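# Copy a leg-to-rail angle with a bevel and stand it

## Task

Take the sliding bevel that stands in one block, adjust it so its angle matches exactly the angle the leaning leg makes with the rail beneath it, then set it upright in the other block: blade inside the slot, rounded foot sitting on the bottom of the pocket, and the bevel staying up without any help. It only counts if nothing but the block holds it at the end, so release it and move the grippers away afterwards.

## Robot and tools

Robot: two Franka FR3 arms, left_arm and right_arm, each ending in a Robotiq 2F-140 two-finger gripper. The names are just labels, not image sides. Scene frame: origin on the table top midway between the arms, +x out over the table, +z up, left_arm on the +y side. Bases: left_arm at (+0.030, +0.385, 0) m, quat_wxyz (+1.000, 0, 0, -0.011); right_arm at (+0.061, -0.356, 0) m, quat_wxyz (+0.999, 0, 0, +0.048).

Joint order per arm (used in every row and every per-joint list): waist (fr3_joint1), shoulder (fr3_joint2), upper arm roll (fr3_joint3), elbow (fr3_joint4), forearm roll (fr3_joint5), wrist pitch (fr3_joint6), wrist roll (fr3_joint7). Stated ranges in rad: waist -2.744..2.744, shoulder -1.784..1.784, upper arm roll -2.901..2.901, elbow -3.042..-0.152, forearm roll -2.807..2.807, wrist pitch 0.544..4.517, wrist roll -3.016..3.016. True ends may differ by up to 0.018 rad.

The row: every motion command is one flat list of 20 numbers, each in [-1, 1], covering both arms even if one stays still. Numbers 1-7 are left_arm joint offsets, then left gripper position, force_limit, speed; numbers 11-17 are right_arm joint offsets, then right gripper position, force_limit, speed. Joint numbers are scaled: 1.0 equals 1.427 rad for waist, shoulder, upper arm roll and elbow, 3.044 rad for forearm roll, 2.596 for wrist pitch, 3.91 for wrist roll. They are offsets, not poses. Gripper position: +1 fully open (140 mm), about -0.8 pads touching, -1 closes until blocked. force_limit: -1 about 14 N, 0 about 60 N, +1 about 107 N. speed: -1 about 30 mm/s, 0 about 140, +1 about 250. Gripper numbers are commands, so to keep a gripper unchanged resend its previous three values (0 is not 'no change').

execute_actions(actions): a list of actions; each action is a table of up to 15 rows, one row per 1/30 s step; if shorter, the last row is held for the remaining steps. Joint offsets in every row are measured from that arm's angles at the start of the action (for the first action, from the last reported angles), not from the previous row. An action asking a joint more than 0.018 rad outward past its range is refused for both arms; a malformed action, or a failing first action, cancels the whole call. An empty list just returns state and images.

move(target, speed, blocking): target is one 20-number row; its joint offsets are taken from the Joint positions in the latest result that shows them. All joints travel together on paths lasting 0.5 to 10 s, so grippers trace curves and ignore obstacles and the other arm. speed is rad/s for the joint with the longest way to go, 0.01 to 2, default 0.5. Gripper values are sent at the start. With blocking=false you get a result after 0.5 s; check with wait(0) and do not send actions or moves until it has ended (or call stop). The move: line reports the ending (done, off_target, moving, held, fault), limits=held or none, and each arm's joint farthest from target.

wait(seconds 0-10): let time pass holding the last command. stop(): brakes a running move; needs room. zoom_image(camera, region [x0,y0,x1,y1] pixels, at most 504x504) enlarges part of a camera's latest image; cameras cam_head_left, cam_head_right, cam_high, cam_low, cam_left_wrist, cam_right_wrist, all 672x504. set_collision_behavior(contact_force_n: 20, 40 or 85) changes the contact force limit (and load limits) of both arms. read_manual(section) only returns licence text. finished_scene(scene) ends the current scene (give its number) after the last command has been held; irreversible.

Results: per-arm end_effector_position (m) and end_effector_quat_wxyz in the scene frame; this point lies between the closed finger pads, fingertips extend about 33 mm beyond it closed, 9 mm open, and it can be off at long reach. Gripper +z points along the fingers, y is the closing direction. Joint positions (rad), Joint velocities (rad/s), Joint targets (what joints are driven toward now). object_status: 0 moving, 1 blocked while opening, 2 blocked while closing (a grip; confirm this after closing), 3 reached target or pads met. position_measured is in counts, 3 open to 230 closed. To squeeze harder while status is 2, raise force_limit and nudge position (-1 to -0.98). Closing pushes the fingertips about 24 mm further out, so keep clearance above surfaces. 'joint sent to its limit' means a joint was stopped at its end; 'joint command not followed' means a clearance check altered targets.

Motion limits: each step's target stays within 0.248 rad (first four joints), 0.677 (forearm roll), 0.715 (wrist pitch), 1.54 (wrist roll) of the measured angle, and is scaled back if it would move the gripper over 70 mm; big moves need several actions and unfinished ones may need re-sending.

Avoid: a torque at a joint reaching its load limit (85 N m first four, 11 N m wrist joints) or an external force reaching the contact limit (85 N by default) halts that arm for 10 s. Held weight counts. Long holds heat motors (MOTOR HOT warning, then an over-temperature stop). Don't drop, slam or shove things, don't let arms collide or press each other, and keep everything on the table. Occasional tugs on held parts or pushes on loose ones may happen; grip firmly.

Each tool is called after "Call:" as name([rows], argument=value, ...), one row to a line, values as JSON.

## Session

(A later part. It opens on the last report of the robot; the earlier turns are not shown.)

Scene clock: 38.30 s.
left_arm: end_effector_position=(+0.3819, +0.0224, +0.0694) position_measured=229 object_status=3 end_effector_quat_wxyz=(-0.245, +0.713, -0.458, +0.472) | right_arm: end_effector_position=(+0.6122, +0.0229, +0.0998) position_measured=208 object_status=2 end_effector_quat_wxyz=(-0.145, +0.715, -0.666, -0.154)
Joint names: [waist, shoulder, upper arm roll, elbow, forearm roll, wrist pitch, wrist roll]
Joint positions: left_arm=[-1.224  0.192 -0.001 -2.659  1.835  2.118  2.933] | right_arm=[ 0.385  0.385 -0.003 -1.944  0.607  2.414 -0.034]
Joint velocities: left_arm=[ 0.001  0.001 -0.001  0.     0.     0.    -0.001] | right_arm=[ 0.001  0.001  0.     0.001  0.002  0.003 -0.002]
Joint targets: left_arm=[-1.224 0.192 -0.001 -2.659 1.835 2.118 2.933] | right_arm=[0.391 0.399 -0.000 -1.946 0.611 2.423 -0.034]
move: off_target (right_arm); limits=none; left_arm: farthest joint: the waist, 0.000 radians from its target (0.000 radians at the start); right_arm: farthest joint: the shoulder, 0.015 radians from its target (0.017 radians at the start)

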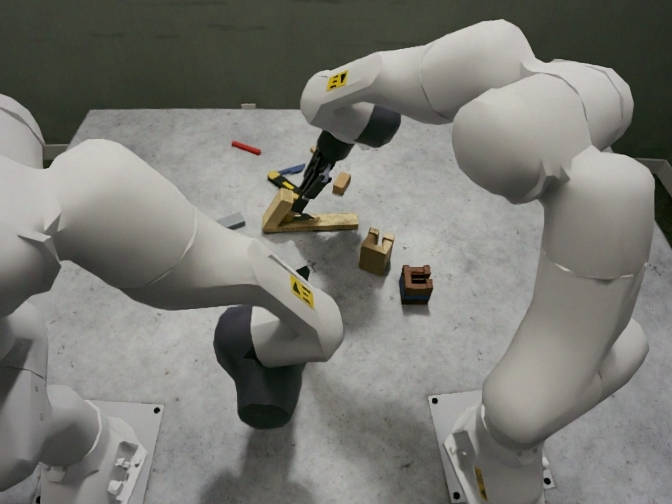

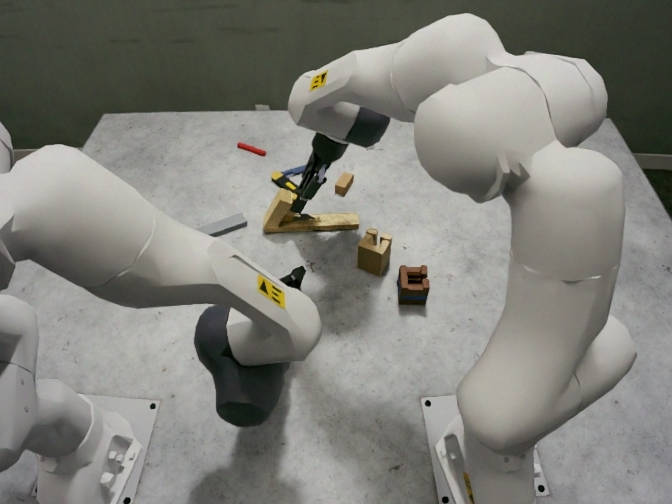

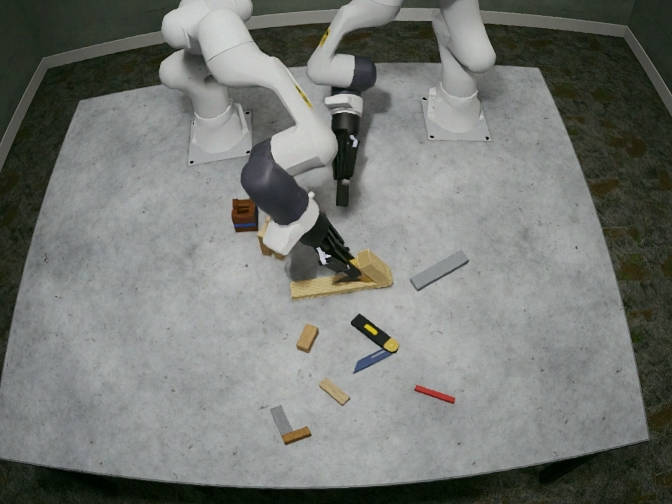

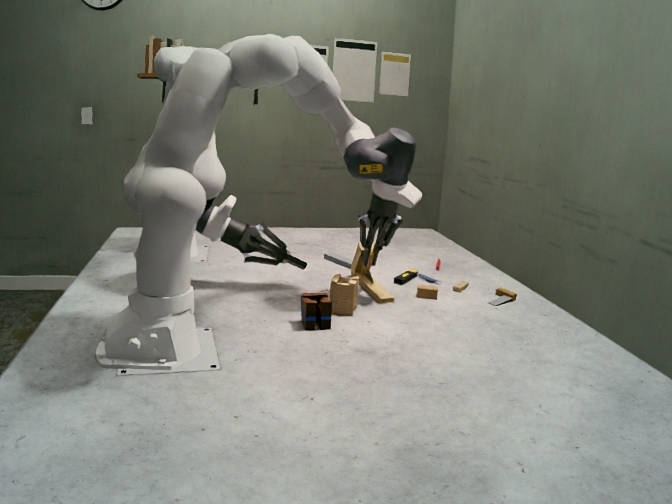

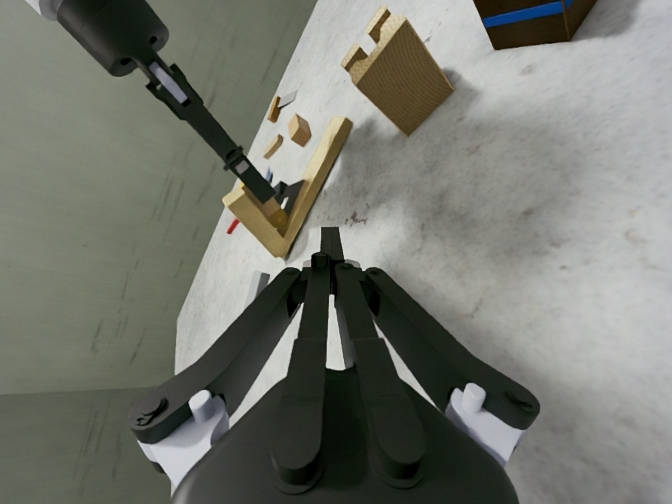

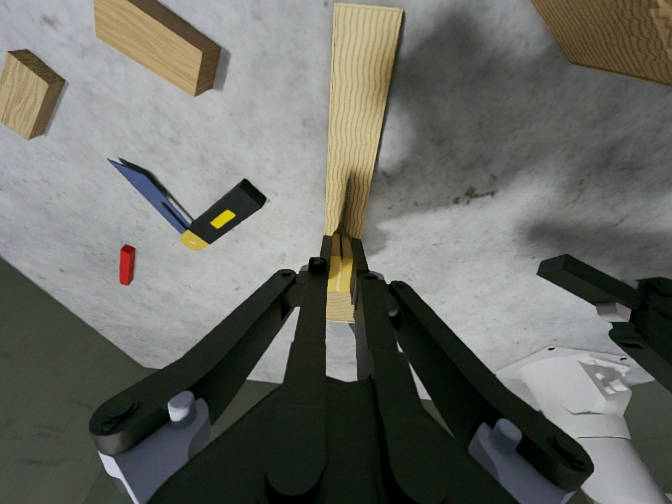

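Call:
move(target=[0.05,0,0,0,0,0,0,-0.8,0,0,0.002,0.002,0,0,0,0,0,-1,0.3,-0.6], speed=0.1)

Call:
zoom_image(camera="cam_left_wrist", region=[240, 130, 350, 240])

Call:
zoom_image(camera="cam_head_right", region=[260, 180, 340, 240])

Scene clock: 40.10 s.
left_arm: end_effector_position=(+0.4061, +0.0476, +0.0694) position_measured=229 object_status=3 end_effector_quat_wxyz=(-0.261, +0.728, -0.433, +0.463) | right_arm: end_effector_position=(+0.6122, +0.0229, +0.0999) position_measured=208 object_status=2 end_effector_quat_wxyz=(-0.145, +0.715, -0.667, -0.154)
Joint names: [waist, shoulder, upper arm roll, elbow, forearm roll, wrist pitch, wrist roll]
Joint positions: left_arm=[-1.155  0.192 -0.001 -2.659  1.835  2.118  2.933] | right_arm=[ 0.385  0.384 -0.003 -1.944  0.607  2.414 -0.034]
Joint velocities: left_arm=[ 0.001 -0.001  0.002 -0.001 -0.001  0.    -0.   ] | right_arm=[-0.    -0.     0.    -0.001 -0.001  0.     0.001]
Joint targets: left_arm=[-1.153 0.192 -0.001 -2.659 1.835 2.118 2.933] | right_arm=[0.388 0.387 -0.003 -1.944 0.607 2.414 -0.034]
move: done; limits=none; left_arm: farthest joint: the waist, 0.002 radians from its target (0.072 radians at the start); right_arm: farthest joint: the waist, 0.003 radians from its target (0.003 radians at the start)

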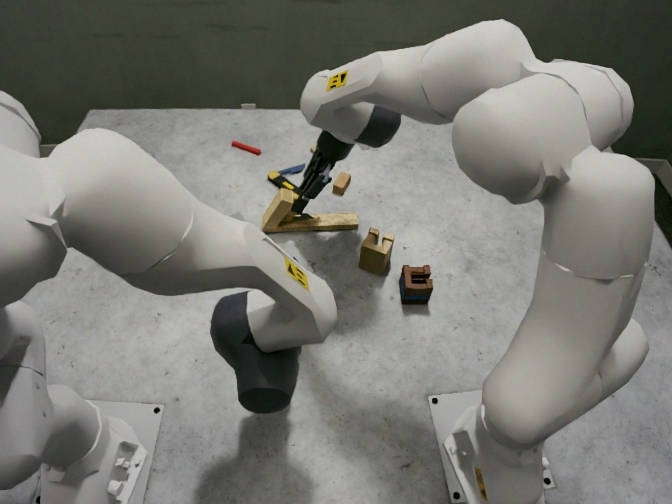

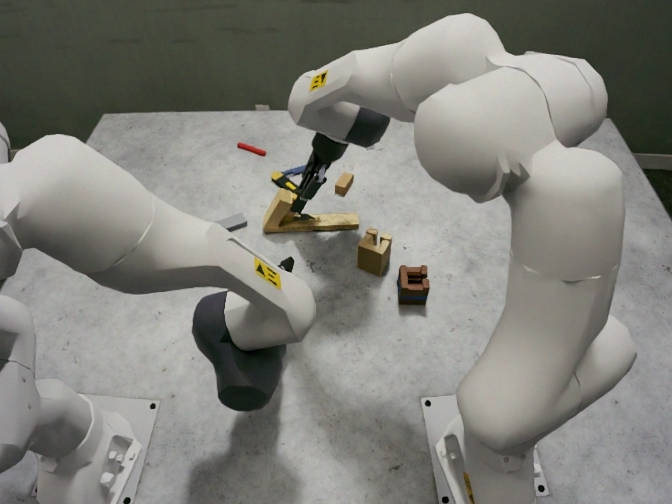

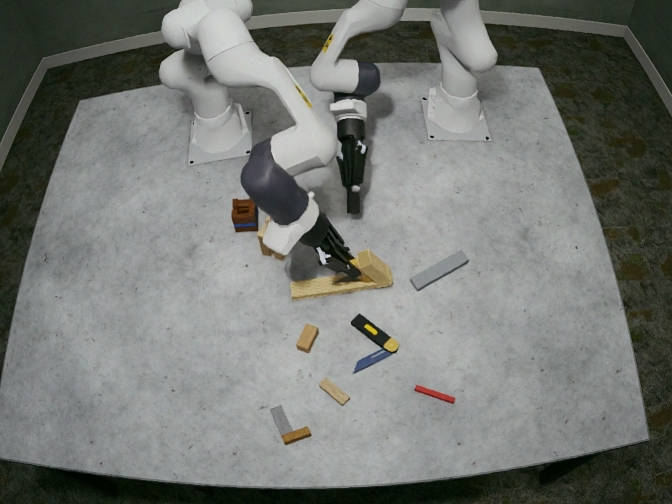

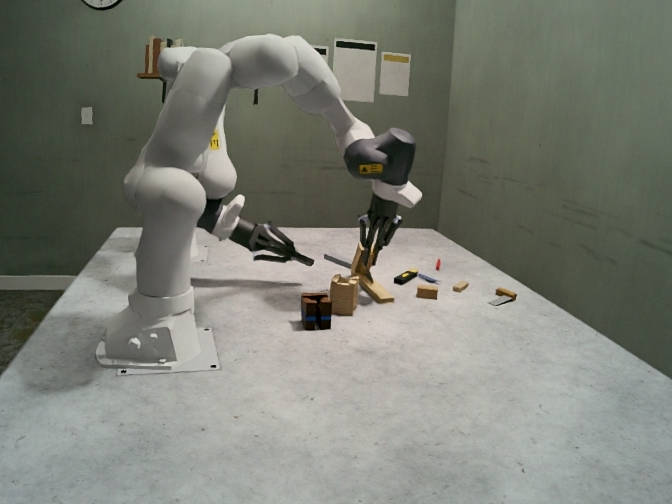

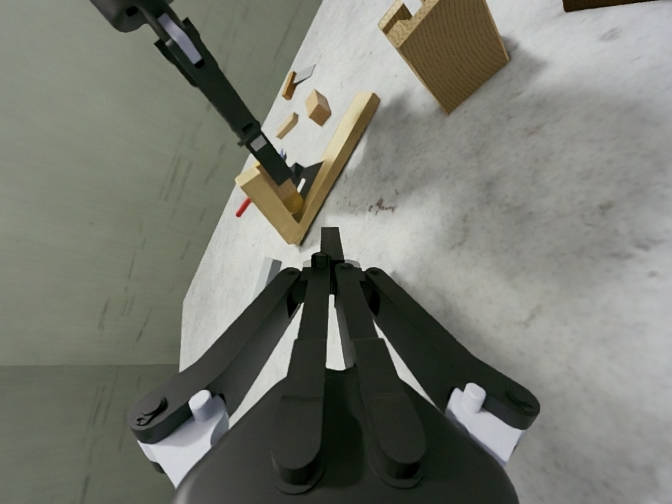

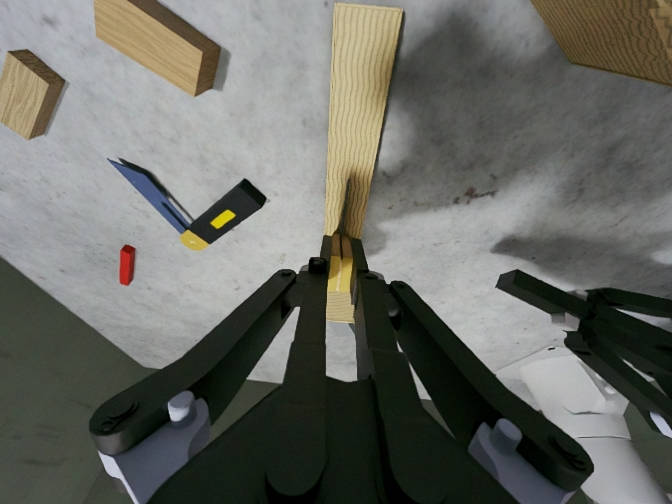

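Region (240, 130, 350, 240) of cam_left_wrist's 672x504 image, scaled by 4.582, with more detail than that image has.

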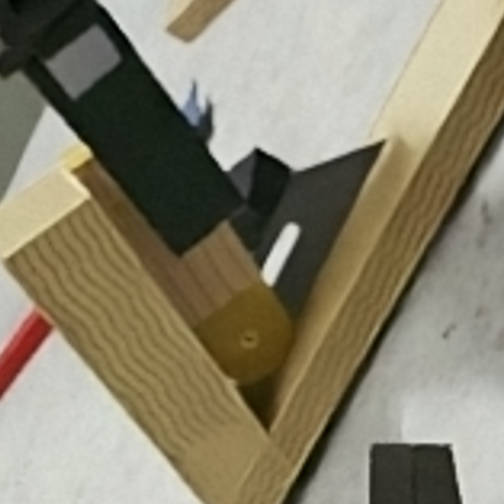

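Region (260, 180, 340, 240) of cam_head_right's 672x504 image, scaled by 6.300, with more detail than that image has; it fills the top 378 rows of this view, and the rest is white.

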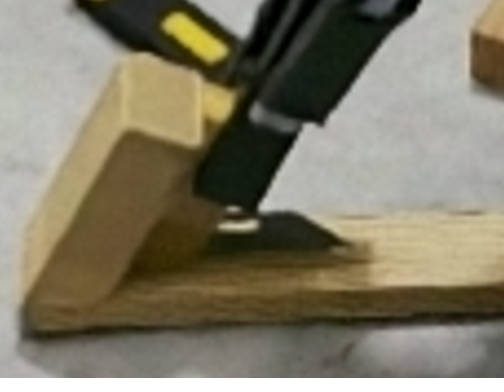

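Call:
move(target=[0.17,0.229,0,0.36,0.058,0.0065,-0.1056,-0.8,0,0,0.002,0.002,0,0,0,0,0,-1,0.3,-0.6], speed=0.25)

Call:
zoom_image(camera="cam_high", region=[290, 220, 400, 310])

Scene clock: 44.03 s.
left_arm: end_effector_position=(+0.5914, -0.0380, +0.0902) position_measured=229 object_status=3 end_effector_quat_wxyz=(-0.147, +0.783, -0.202, +0.569) | right_arm: end_effector_position=(+0.6122, +0.0229, +0.0999) position_measured=208 object_status=2 end_effector_quat_wxyz=(-0.145, +0.715, -0.667, -0.154)
Joint names: [waist, shoulder, upper arm roll, elbow, forearm roll, wrist pitch, wrist roll]
Joint positions: left_arm=[-0.914  0.517 -0.001 -2.147  2.008  2.132  2.528] | right_arm=[ 0.385  0.384 -0.003 -1.944  0.607  2.414 -0.034]
Joint velocities: left_arm=[-0.001 -0.001  0.     0.001  0.002  0.001 -0.006] | right_arm=[-0.    -0.001  0.001  0.001  0.001 -0.     0.001]
Joint targets: left_arm=[-0.912 0.518 -0.001 -2.146 2.011 2.135 2.520] | right_arm=[0.388 0.387 -0.003 -1.944 0.607 2.414 -0.034]
move: done; limits=none; left_arm: farthest joint: the wrist roll, 0.008 radians from its target (0.413 radians at the start); right_arm: farthest joint: the waist, 0.002 radians from its target (0.003 radians at the start)

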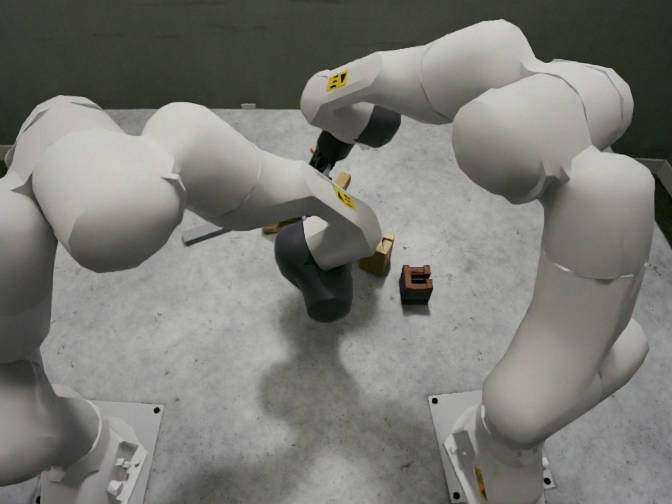

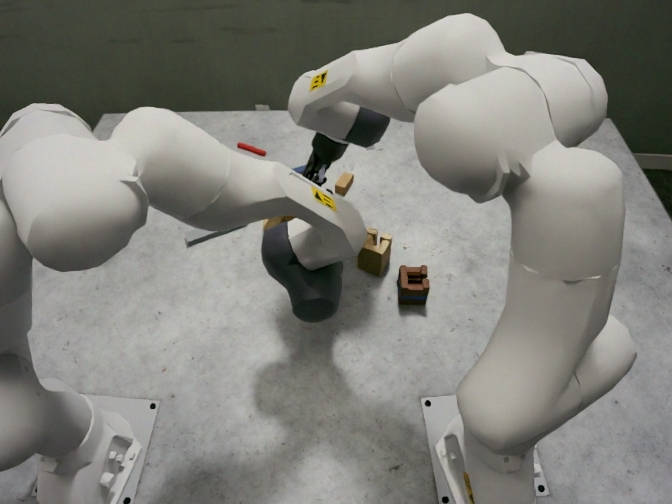

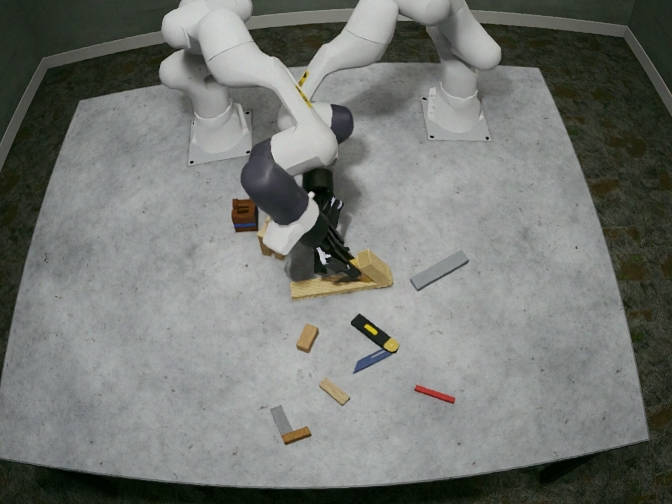

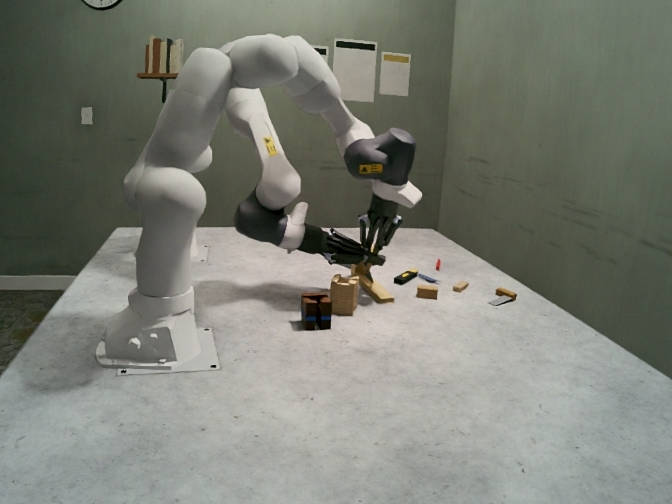

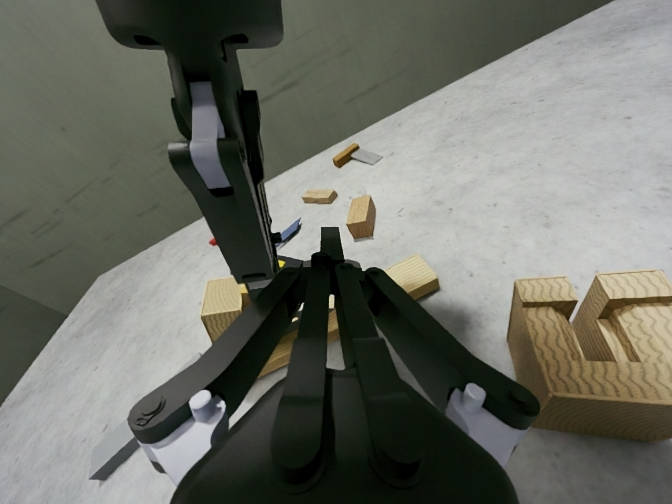

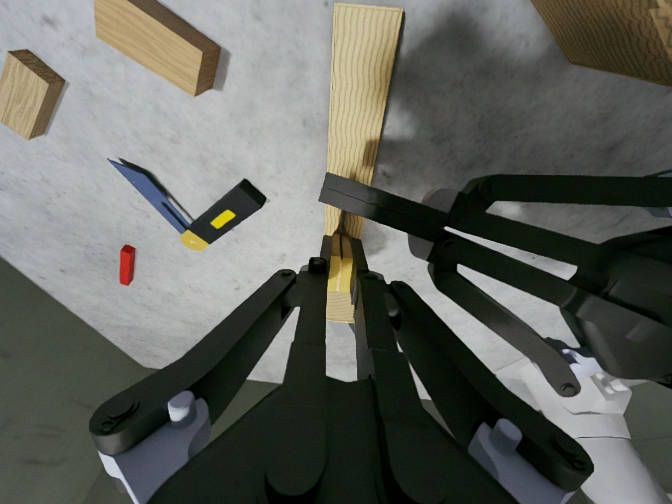

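Region (290, 220, 400, 310) of cam_high's 672x504 image, scaled by 4.582, with more detail than that image has; it fills the top 412 rows of this view, and the rest is white.

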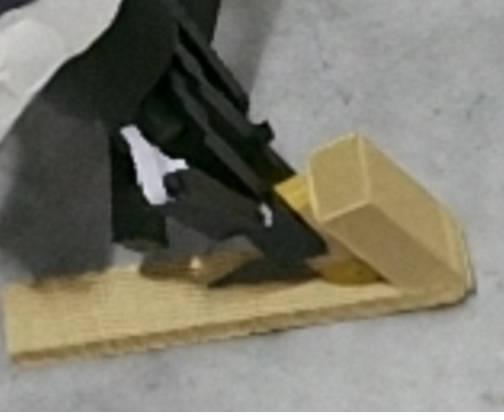

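Call:
move(target=[0,0.009,0,0,0.04,0,0,-0.8,0,0,0.002,0.002,0,0,0,0,0,-1,0.3,-0.6], speed=0.1)

Call:
zoom_image(camera="cam_high", region=[310, 240, 400, 310])

Call:
zoom_image(camera="cam_low", region=[335, 235, 405, 305])

Scene clock: 46.20 s.
left_arm: end_effector_position=(+0.5918, -0.0597, +0.0928) position_measured=229 object_status=3 end_effector_quat_wxyz=(-0.136, +0.758, -0.251, +0.586) | right_arm: end_effector_position=(+0.6122, +0.0229, +0.0999) position_measured=208 object_status=2 end_effector_quat_wxyz=(-0.145, +0.715, -0.667, -0.154)
Joint names: [waist, shoulder, upper arm roll, elbow, forearm roll, wrist pitch, wrist roll]
Joint positions: left_arm=[-0.914  0.529 -0.001 -2.147  2.126  2.132  2.527] | right_arm=[ 0.385  0.384 -0.003 -1.944  0.607  2.414 -0.034]
Joint velocities: left_arm=[-0.001 -0.001  0.001  0.     0.003 -0.    -0.   ] | right_arm=[-0.002  0.001 -0.     0.001 -0.    -0.     0.001]
Joint targets: left_arm=[-0.914 0.530 -0.001 -2.147 2.130 2.132 2.528] | right_arm=[0.388 0.387 -0.003 -1.944 0.607 2.414 -0.034]
move: done; limits=none; left_arm: farthest joint: the forearm roll, 0.004 radians from its target (0.122 radians at the start); right_arm: farthest joint: the waist, 0.002 radians from its target (0.002 radians at the start)

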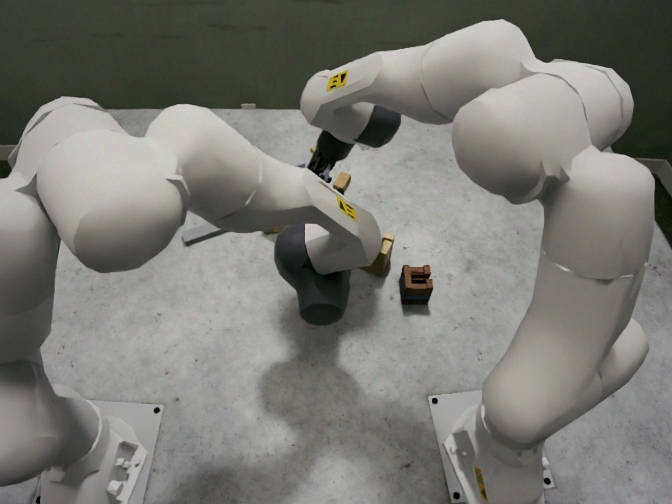

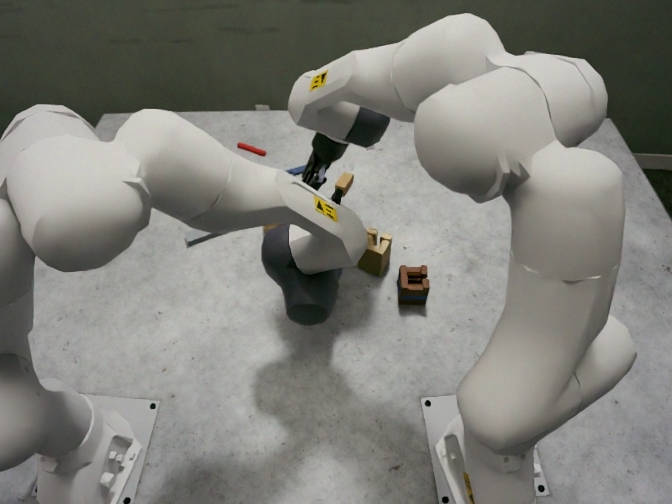

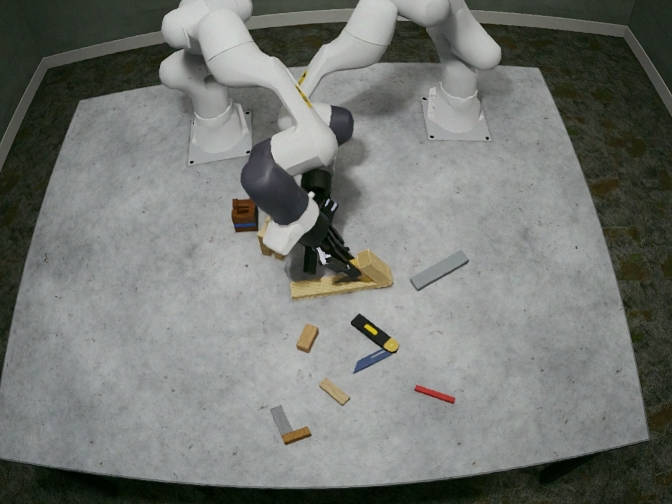

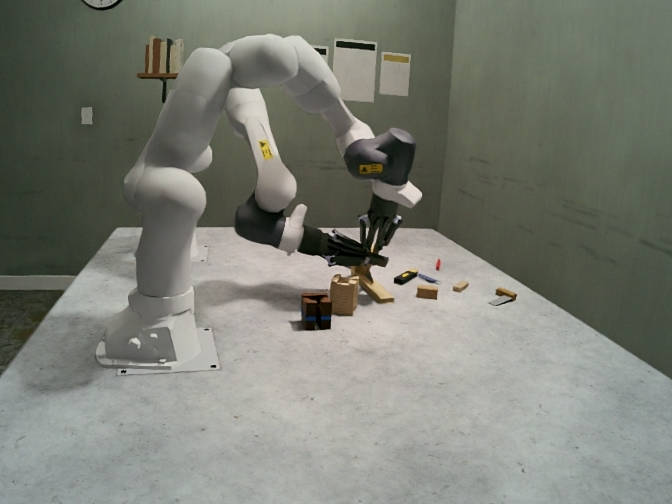

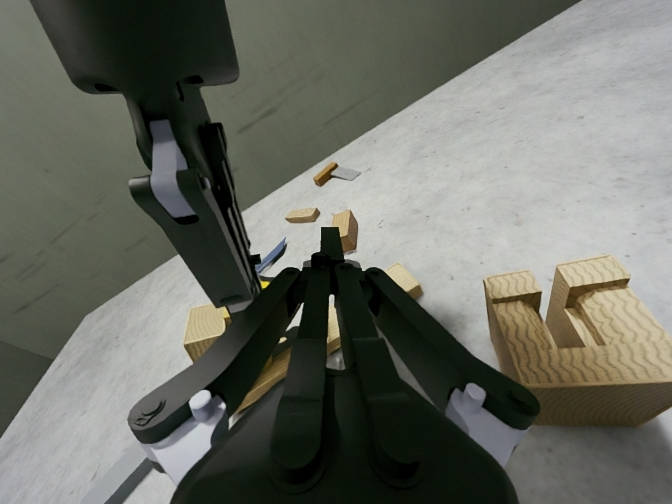

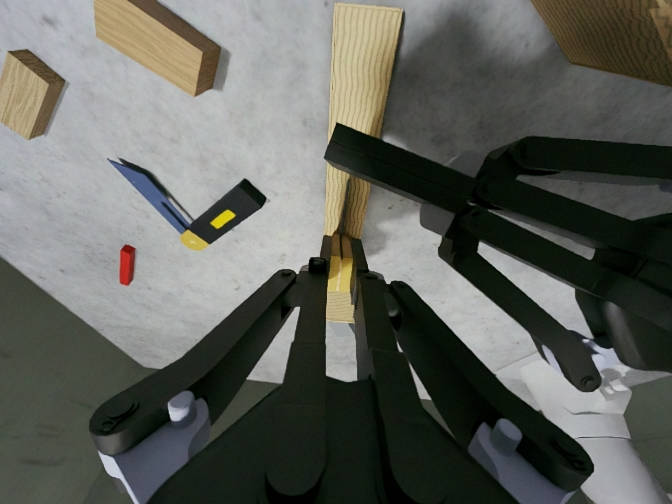

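Region (310, 240, 400, 310) of cam_high's 672x504 image, scaled by 5.600, with more detail than that image has.

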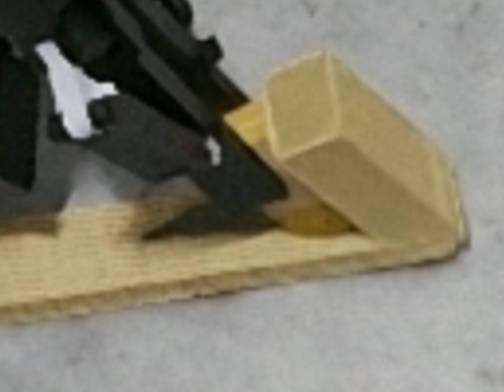

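Region (335, 235, 405, 305) of cam_low's 672x504 image, scaled by 7.200, with more detail than that image has.

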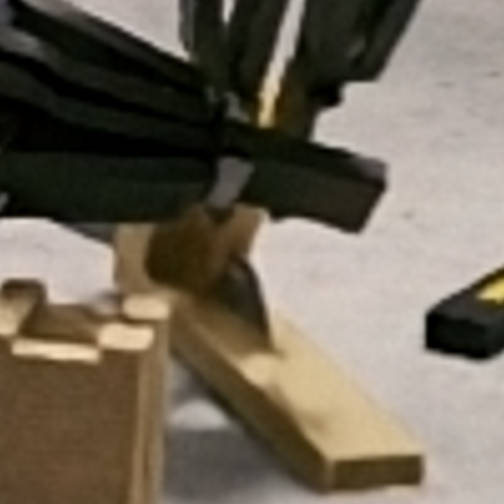

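Wrong sign; reverse.

Call:
move(target=[0.012,0,0,0,-0.069,0,0,-0.8,0,0,0.002,0.002,0,0,0,0,0,-1,0.3,-0.6], speed=0.15)

Call:
zoom_image(camera="cam_high", region=[310, 240, 400, 310])

Call:
zoom_image(camera="cam_low", region=[335, 235, 405, 305])

Scene clock: 49.90 s.
left_arm: end_effector_position=(+0.5922, -0.0096, +0.0742) position_measured=229 object_status=3 end_effector_quat_wxyz=(-0.163, +0.804, -0.163, +0.548) | right_arm: end_effector_position=(+0.6122, +0.0229, +0.0999) position_measured=208 object_status=2 end_effector_quat_wxyz=(-0.145, +0.715, -0.667, -0.154)
Joint names: [waist, shoulder, upper arm roll, elbow, forearm roll, wrist pitch, wrist roll]
Joint positions: left_arm=[-0.899  0.529 -0.001 -2.147  1.92   2.132  2.527] | right_arm=[ 0.385  0.384 -0.003 -1.944  0.607  2.414 -0.034]
Joint velocities: left_arm=[ 0.001 -0.001  0.    -0.    -0.003  0.     0.001] | right_arm=[ 0.     0.    -0.    -0.    -0.001  0.    -0.   ]
Joint targets: left_arm=[-0.897 0.529 -0.001 -2.147 1.916 2.132 2.527] | right_arm=[0.388 0.387 -0.003 -1.944 0.607 2.414 -0.034]
move: done; limits=none; left_arm: farthest joint: the forearm roll, 0.004 radians from its target (0.210 radians at the start); right_arm: farthest joint: the waist, 0.002 radians from its target (0.002 radians at the start)

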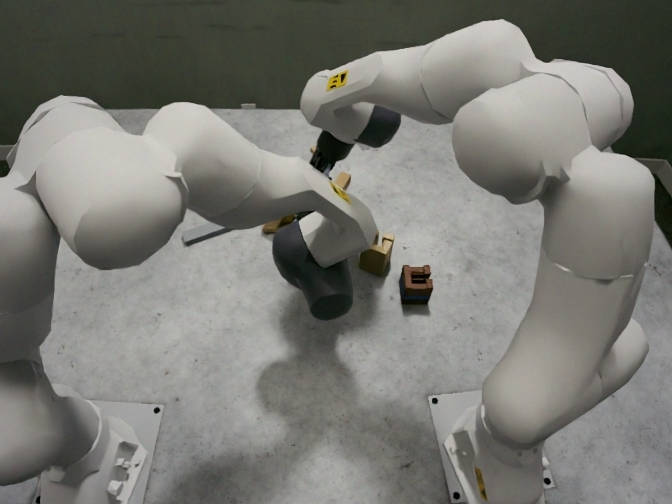

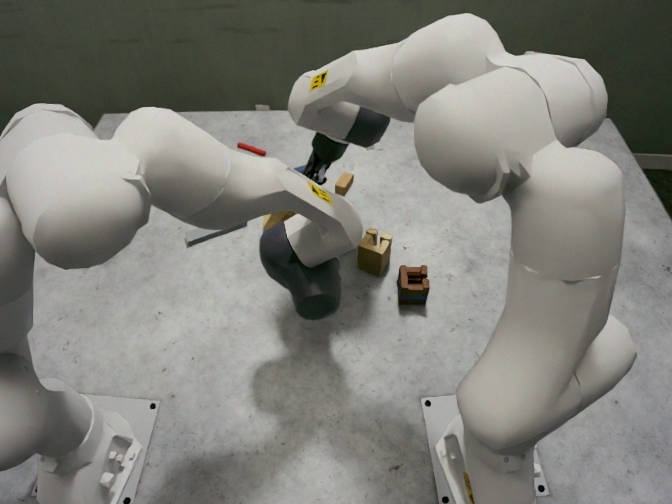

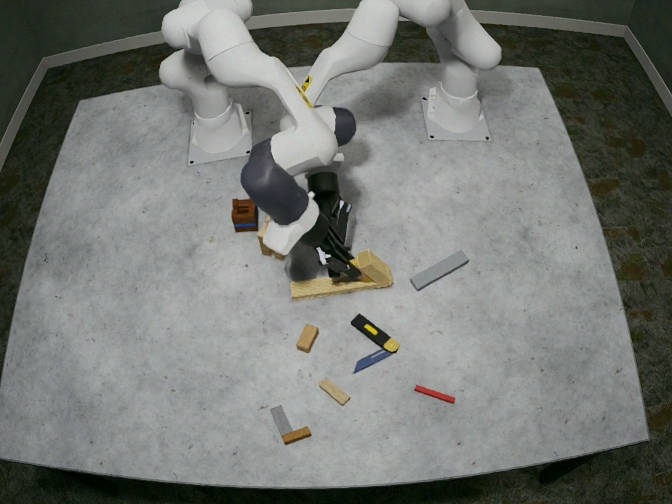

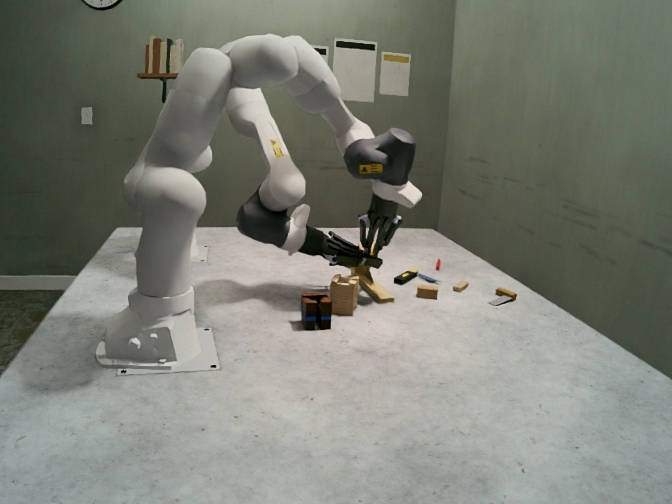

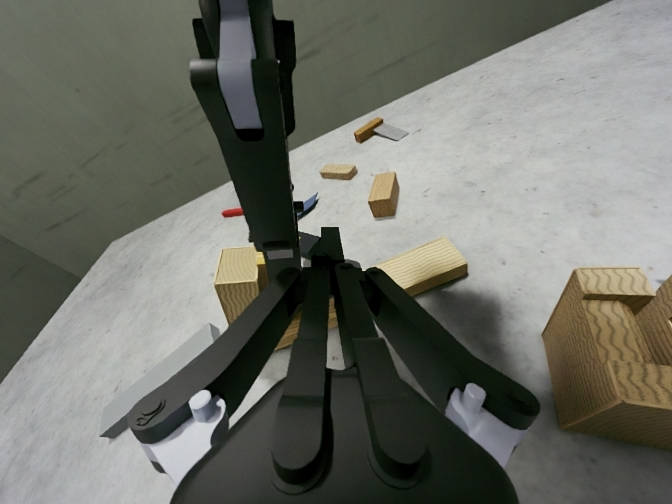

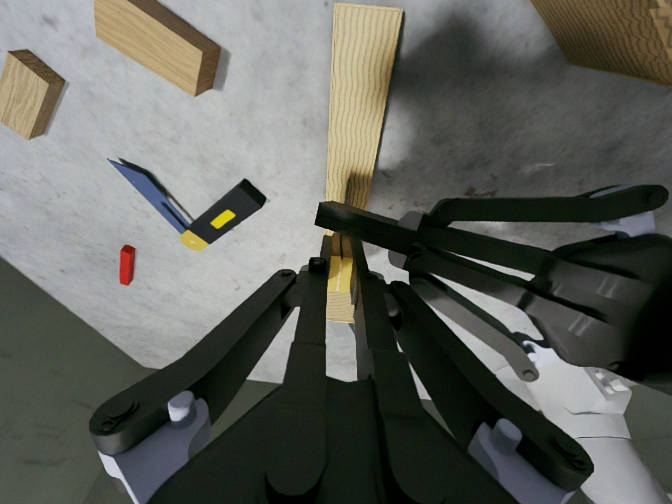

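Region (310, 240, 400, 310) of cam_high's 672x504 image, scaled by 5.600, with more detail than that image has.

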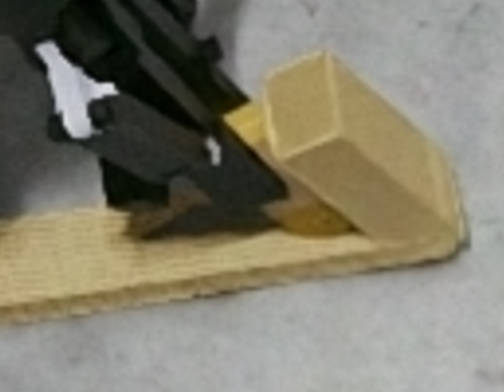

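Region (335, 235, 405, 305) of cam_low's 672x504 image, scaled by 7.200, with more detail than that image has.

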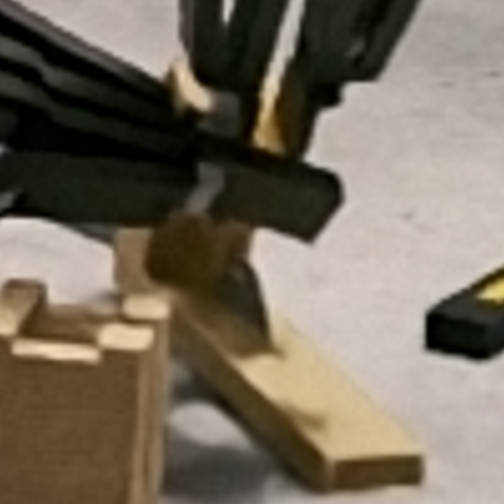

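Call:
move(target=[0,0.021,0,0,-0.011,0,0,-0.8,0,0,0.004,0.002,0,0,0.003,0,0,-1,0.3,-0.6], speed=0.025)

Call:
zoom_image(camera="cam_low", region=[335, 235, 405, 305])

Scene clock: 51.87 s.
left_arm: end_effector_position=(+0.5859, +0.0023, +0.0529) position_measured=229 object_status=3 end_effector_quat_wxyz=(-0.174, +0.812, -0.158, +0.533) | right_arm: end_effector_position=(+0.6122, +0.0229, +0.0999) position_measured=208 object_status=2 end_effector_quat_wxyz=(-0.146, +0.714, -0.668, -0.155)
Joint names: [waist, shoulder, upper arm roll, elbow, forearm roll, wrist pitch, wrist roll]
Joint positions: left_arm=[-0.899  0.557 -0.001 -2.147  1.89   2.132  2.527] | right_arm=[ 0.387  0.384 -0.005 -1.945  0.611  2.414 -0.034]
Joint velocities: left_arm=[-0.002  0.    -0.    -0.001 -0.004  0.001  0.   ] | right_arm=[-0.     0.    -0.001 -0.002  0.001  0.     0.   ]
Joint targets: left_arm=[-0.899 0.559 -0.001 -2.147 1.886 2.132 2.527] | right_arm=[0.391 0.387 -0.003 -1.944 0.616 2.414 -0.034]
move: done; limits=none; left_arm: farthest joint: the forearm roll, 0.004 radians from its target (0.033 radians at the start); right_arm: farthest joint: the forearm roll, 0.005 radians from its target (0.009 radians at the start)

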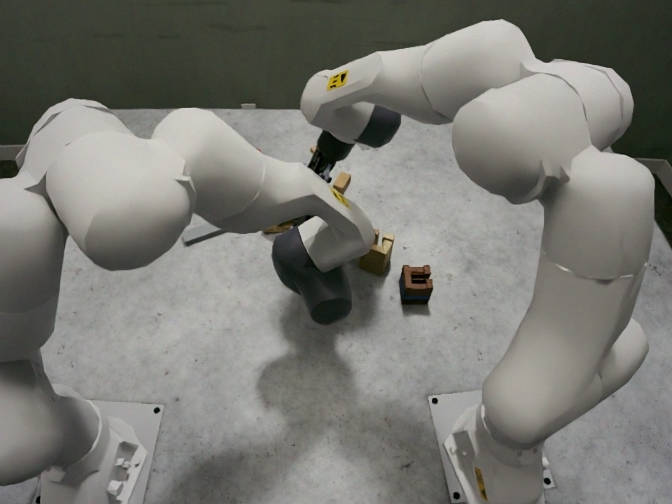

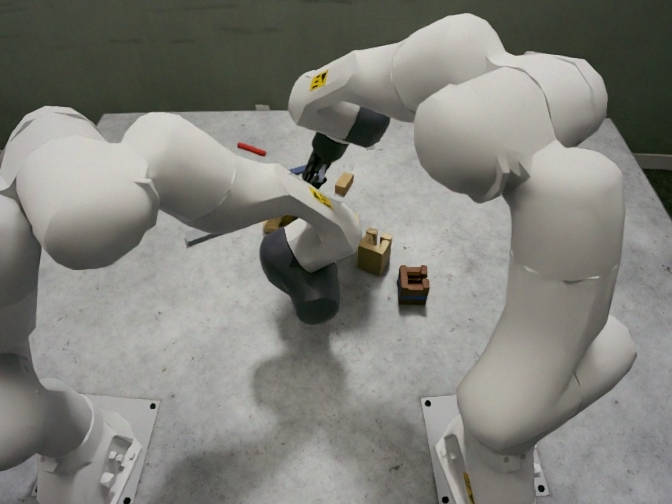

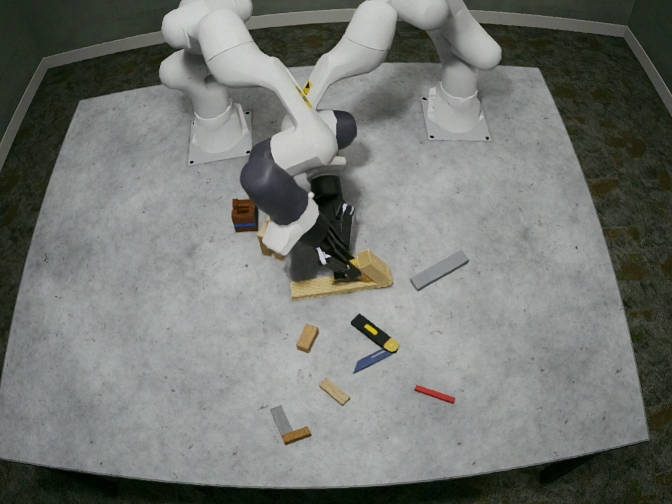

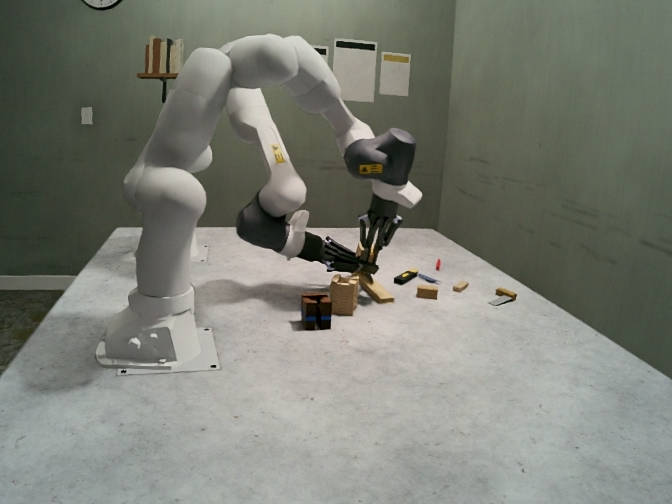

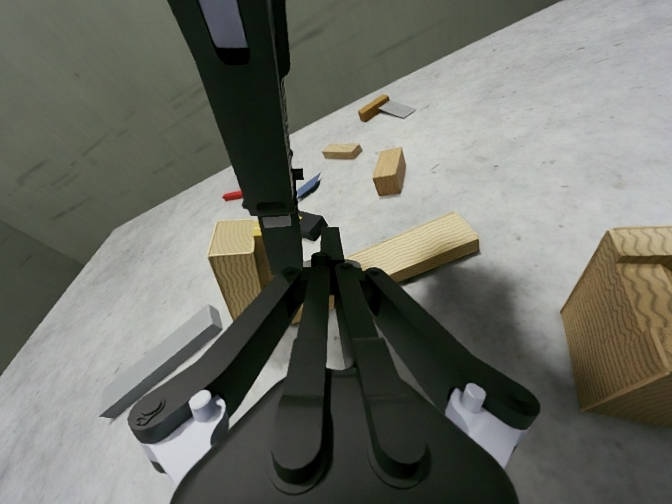

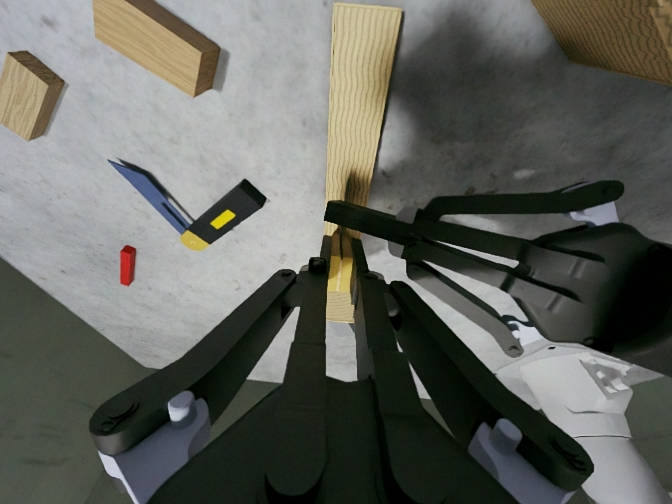

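Region (335, 235, 405, 305) of cam_low's 672x504 image, scaled by 7.200, with more detail than that image has.

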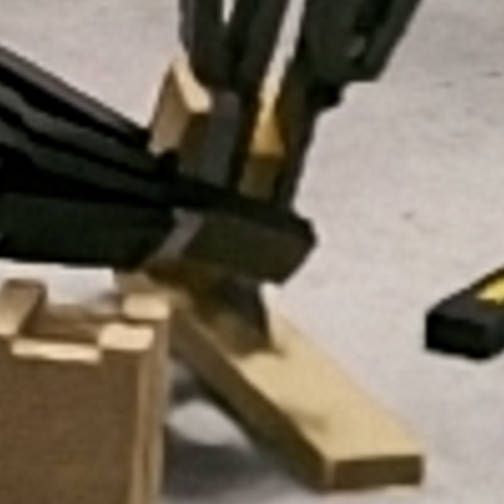

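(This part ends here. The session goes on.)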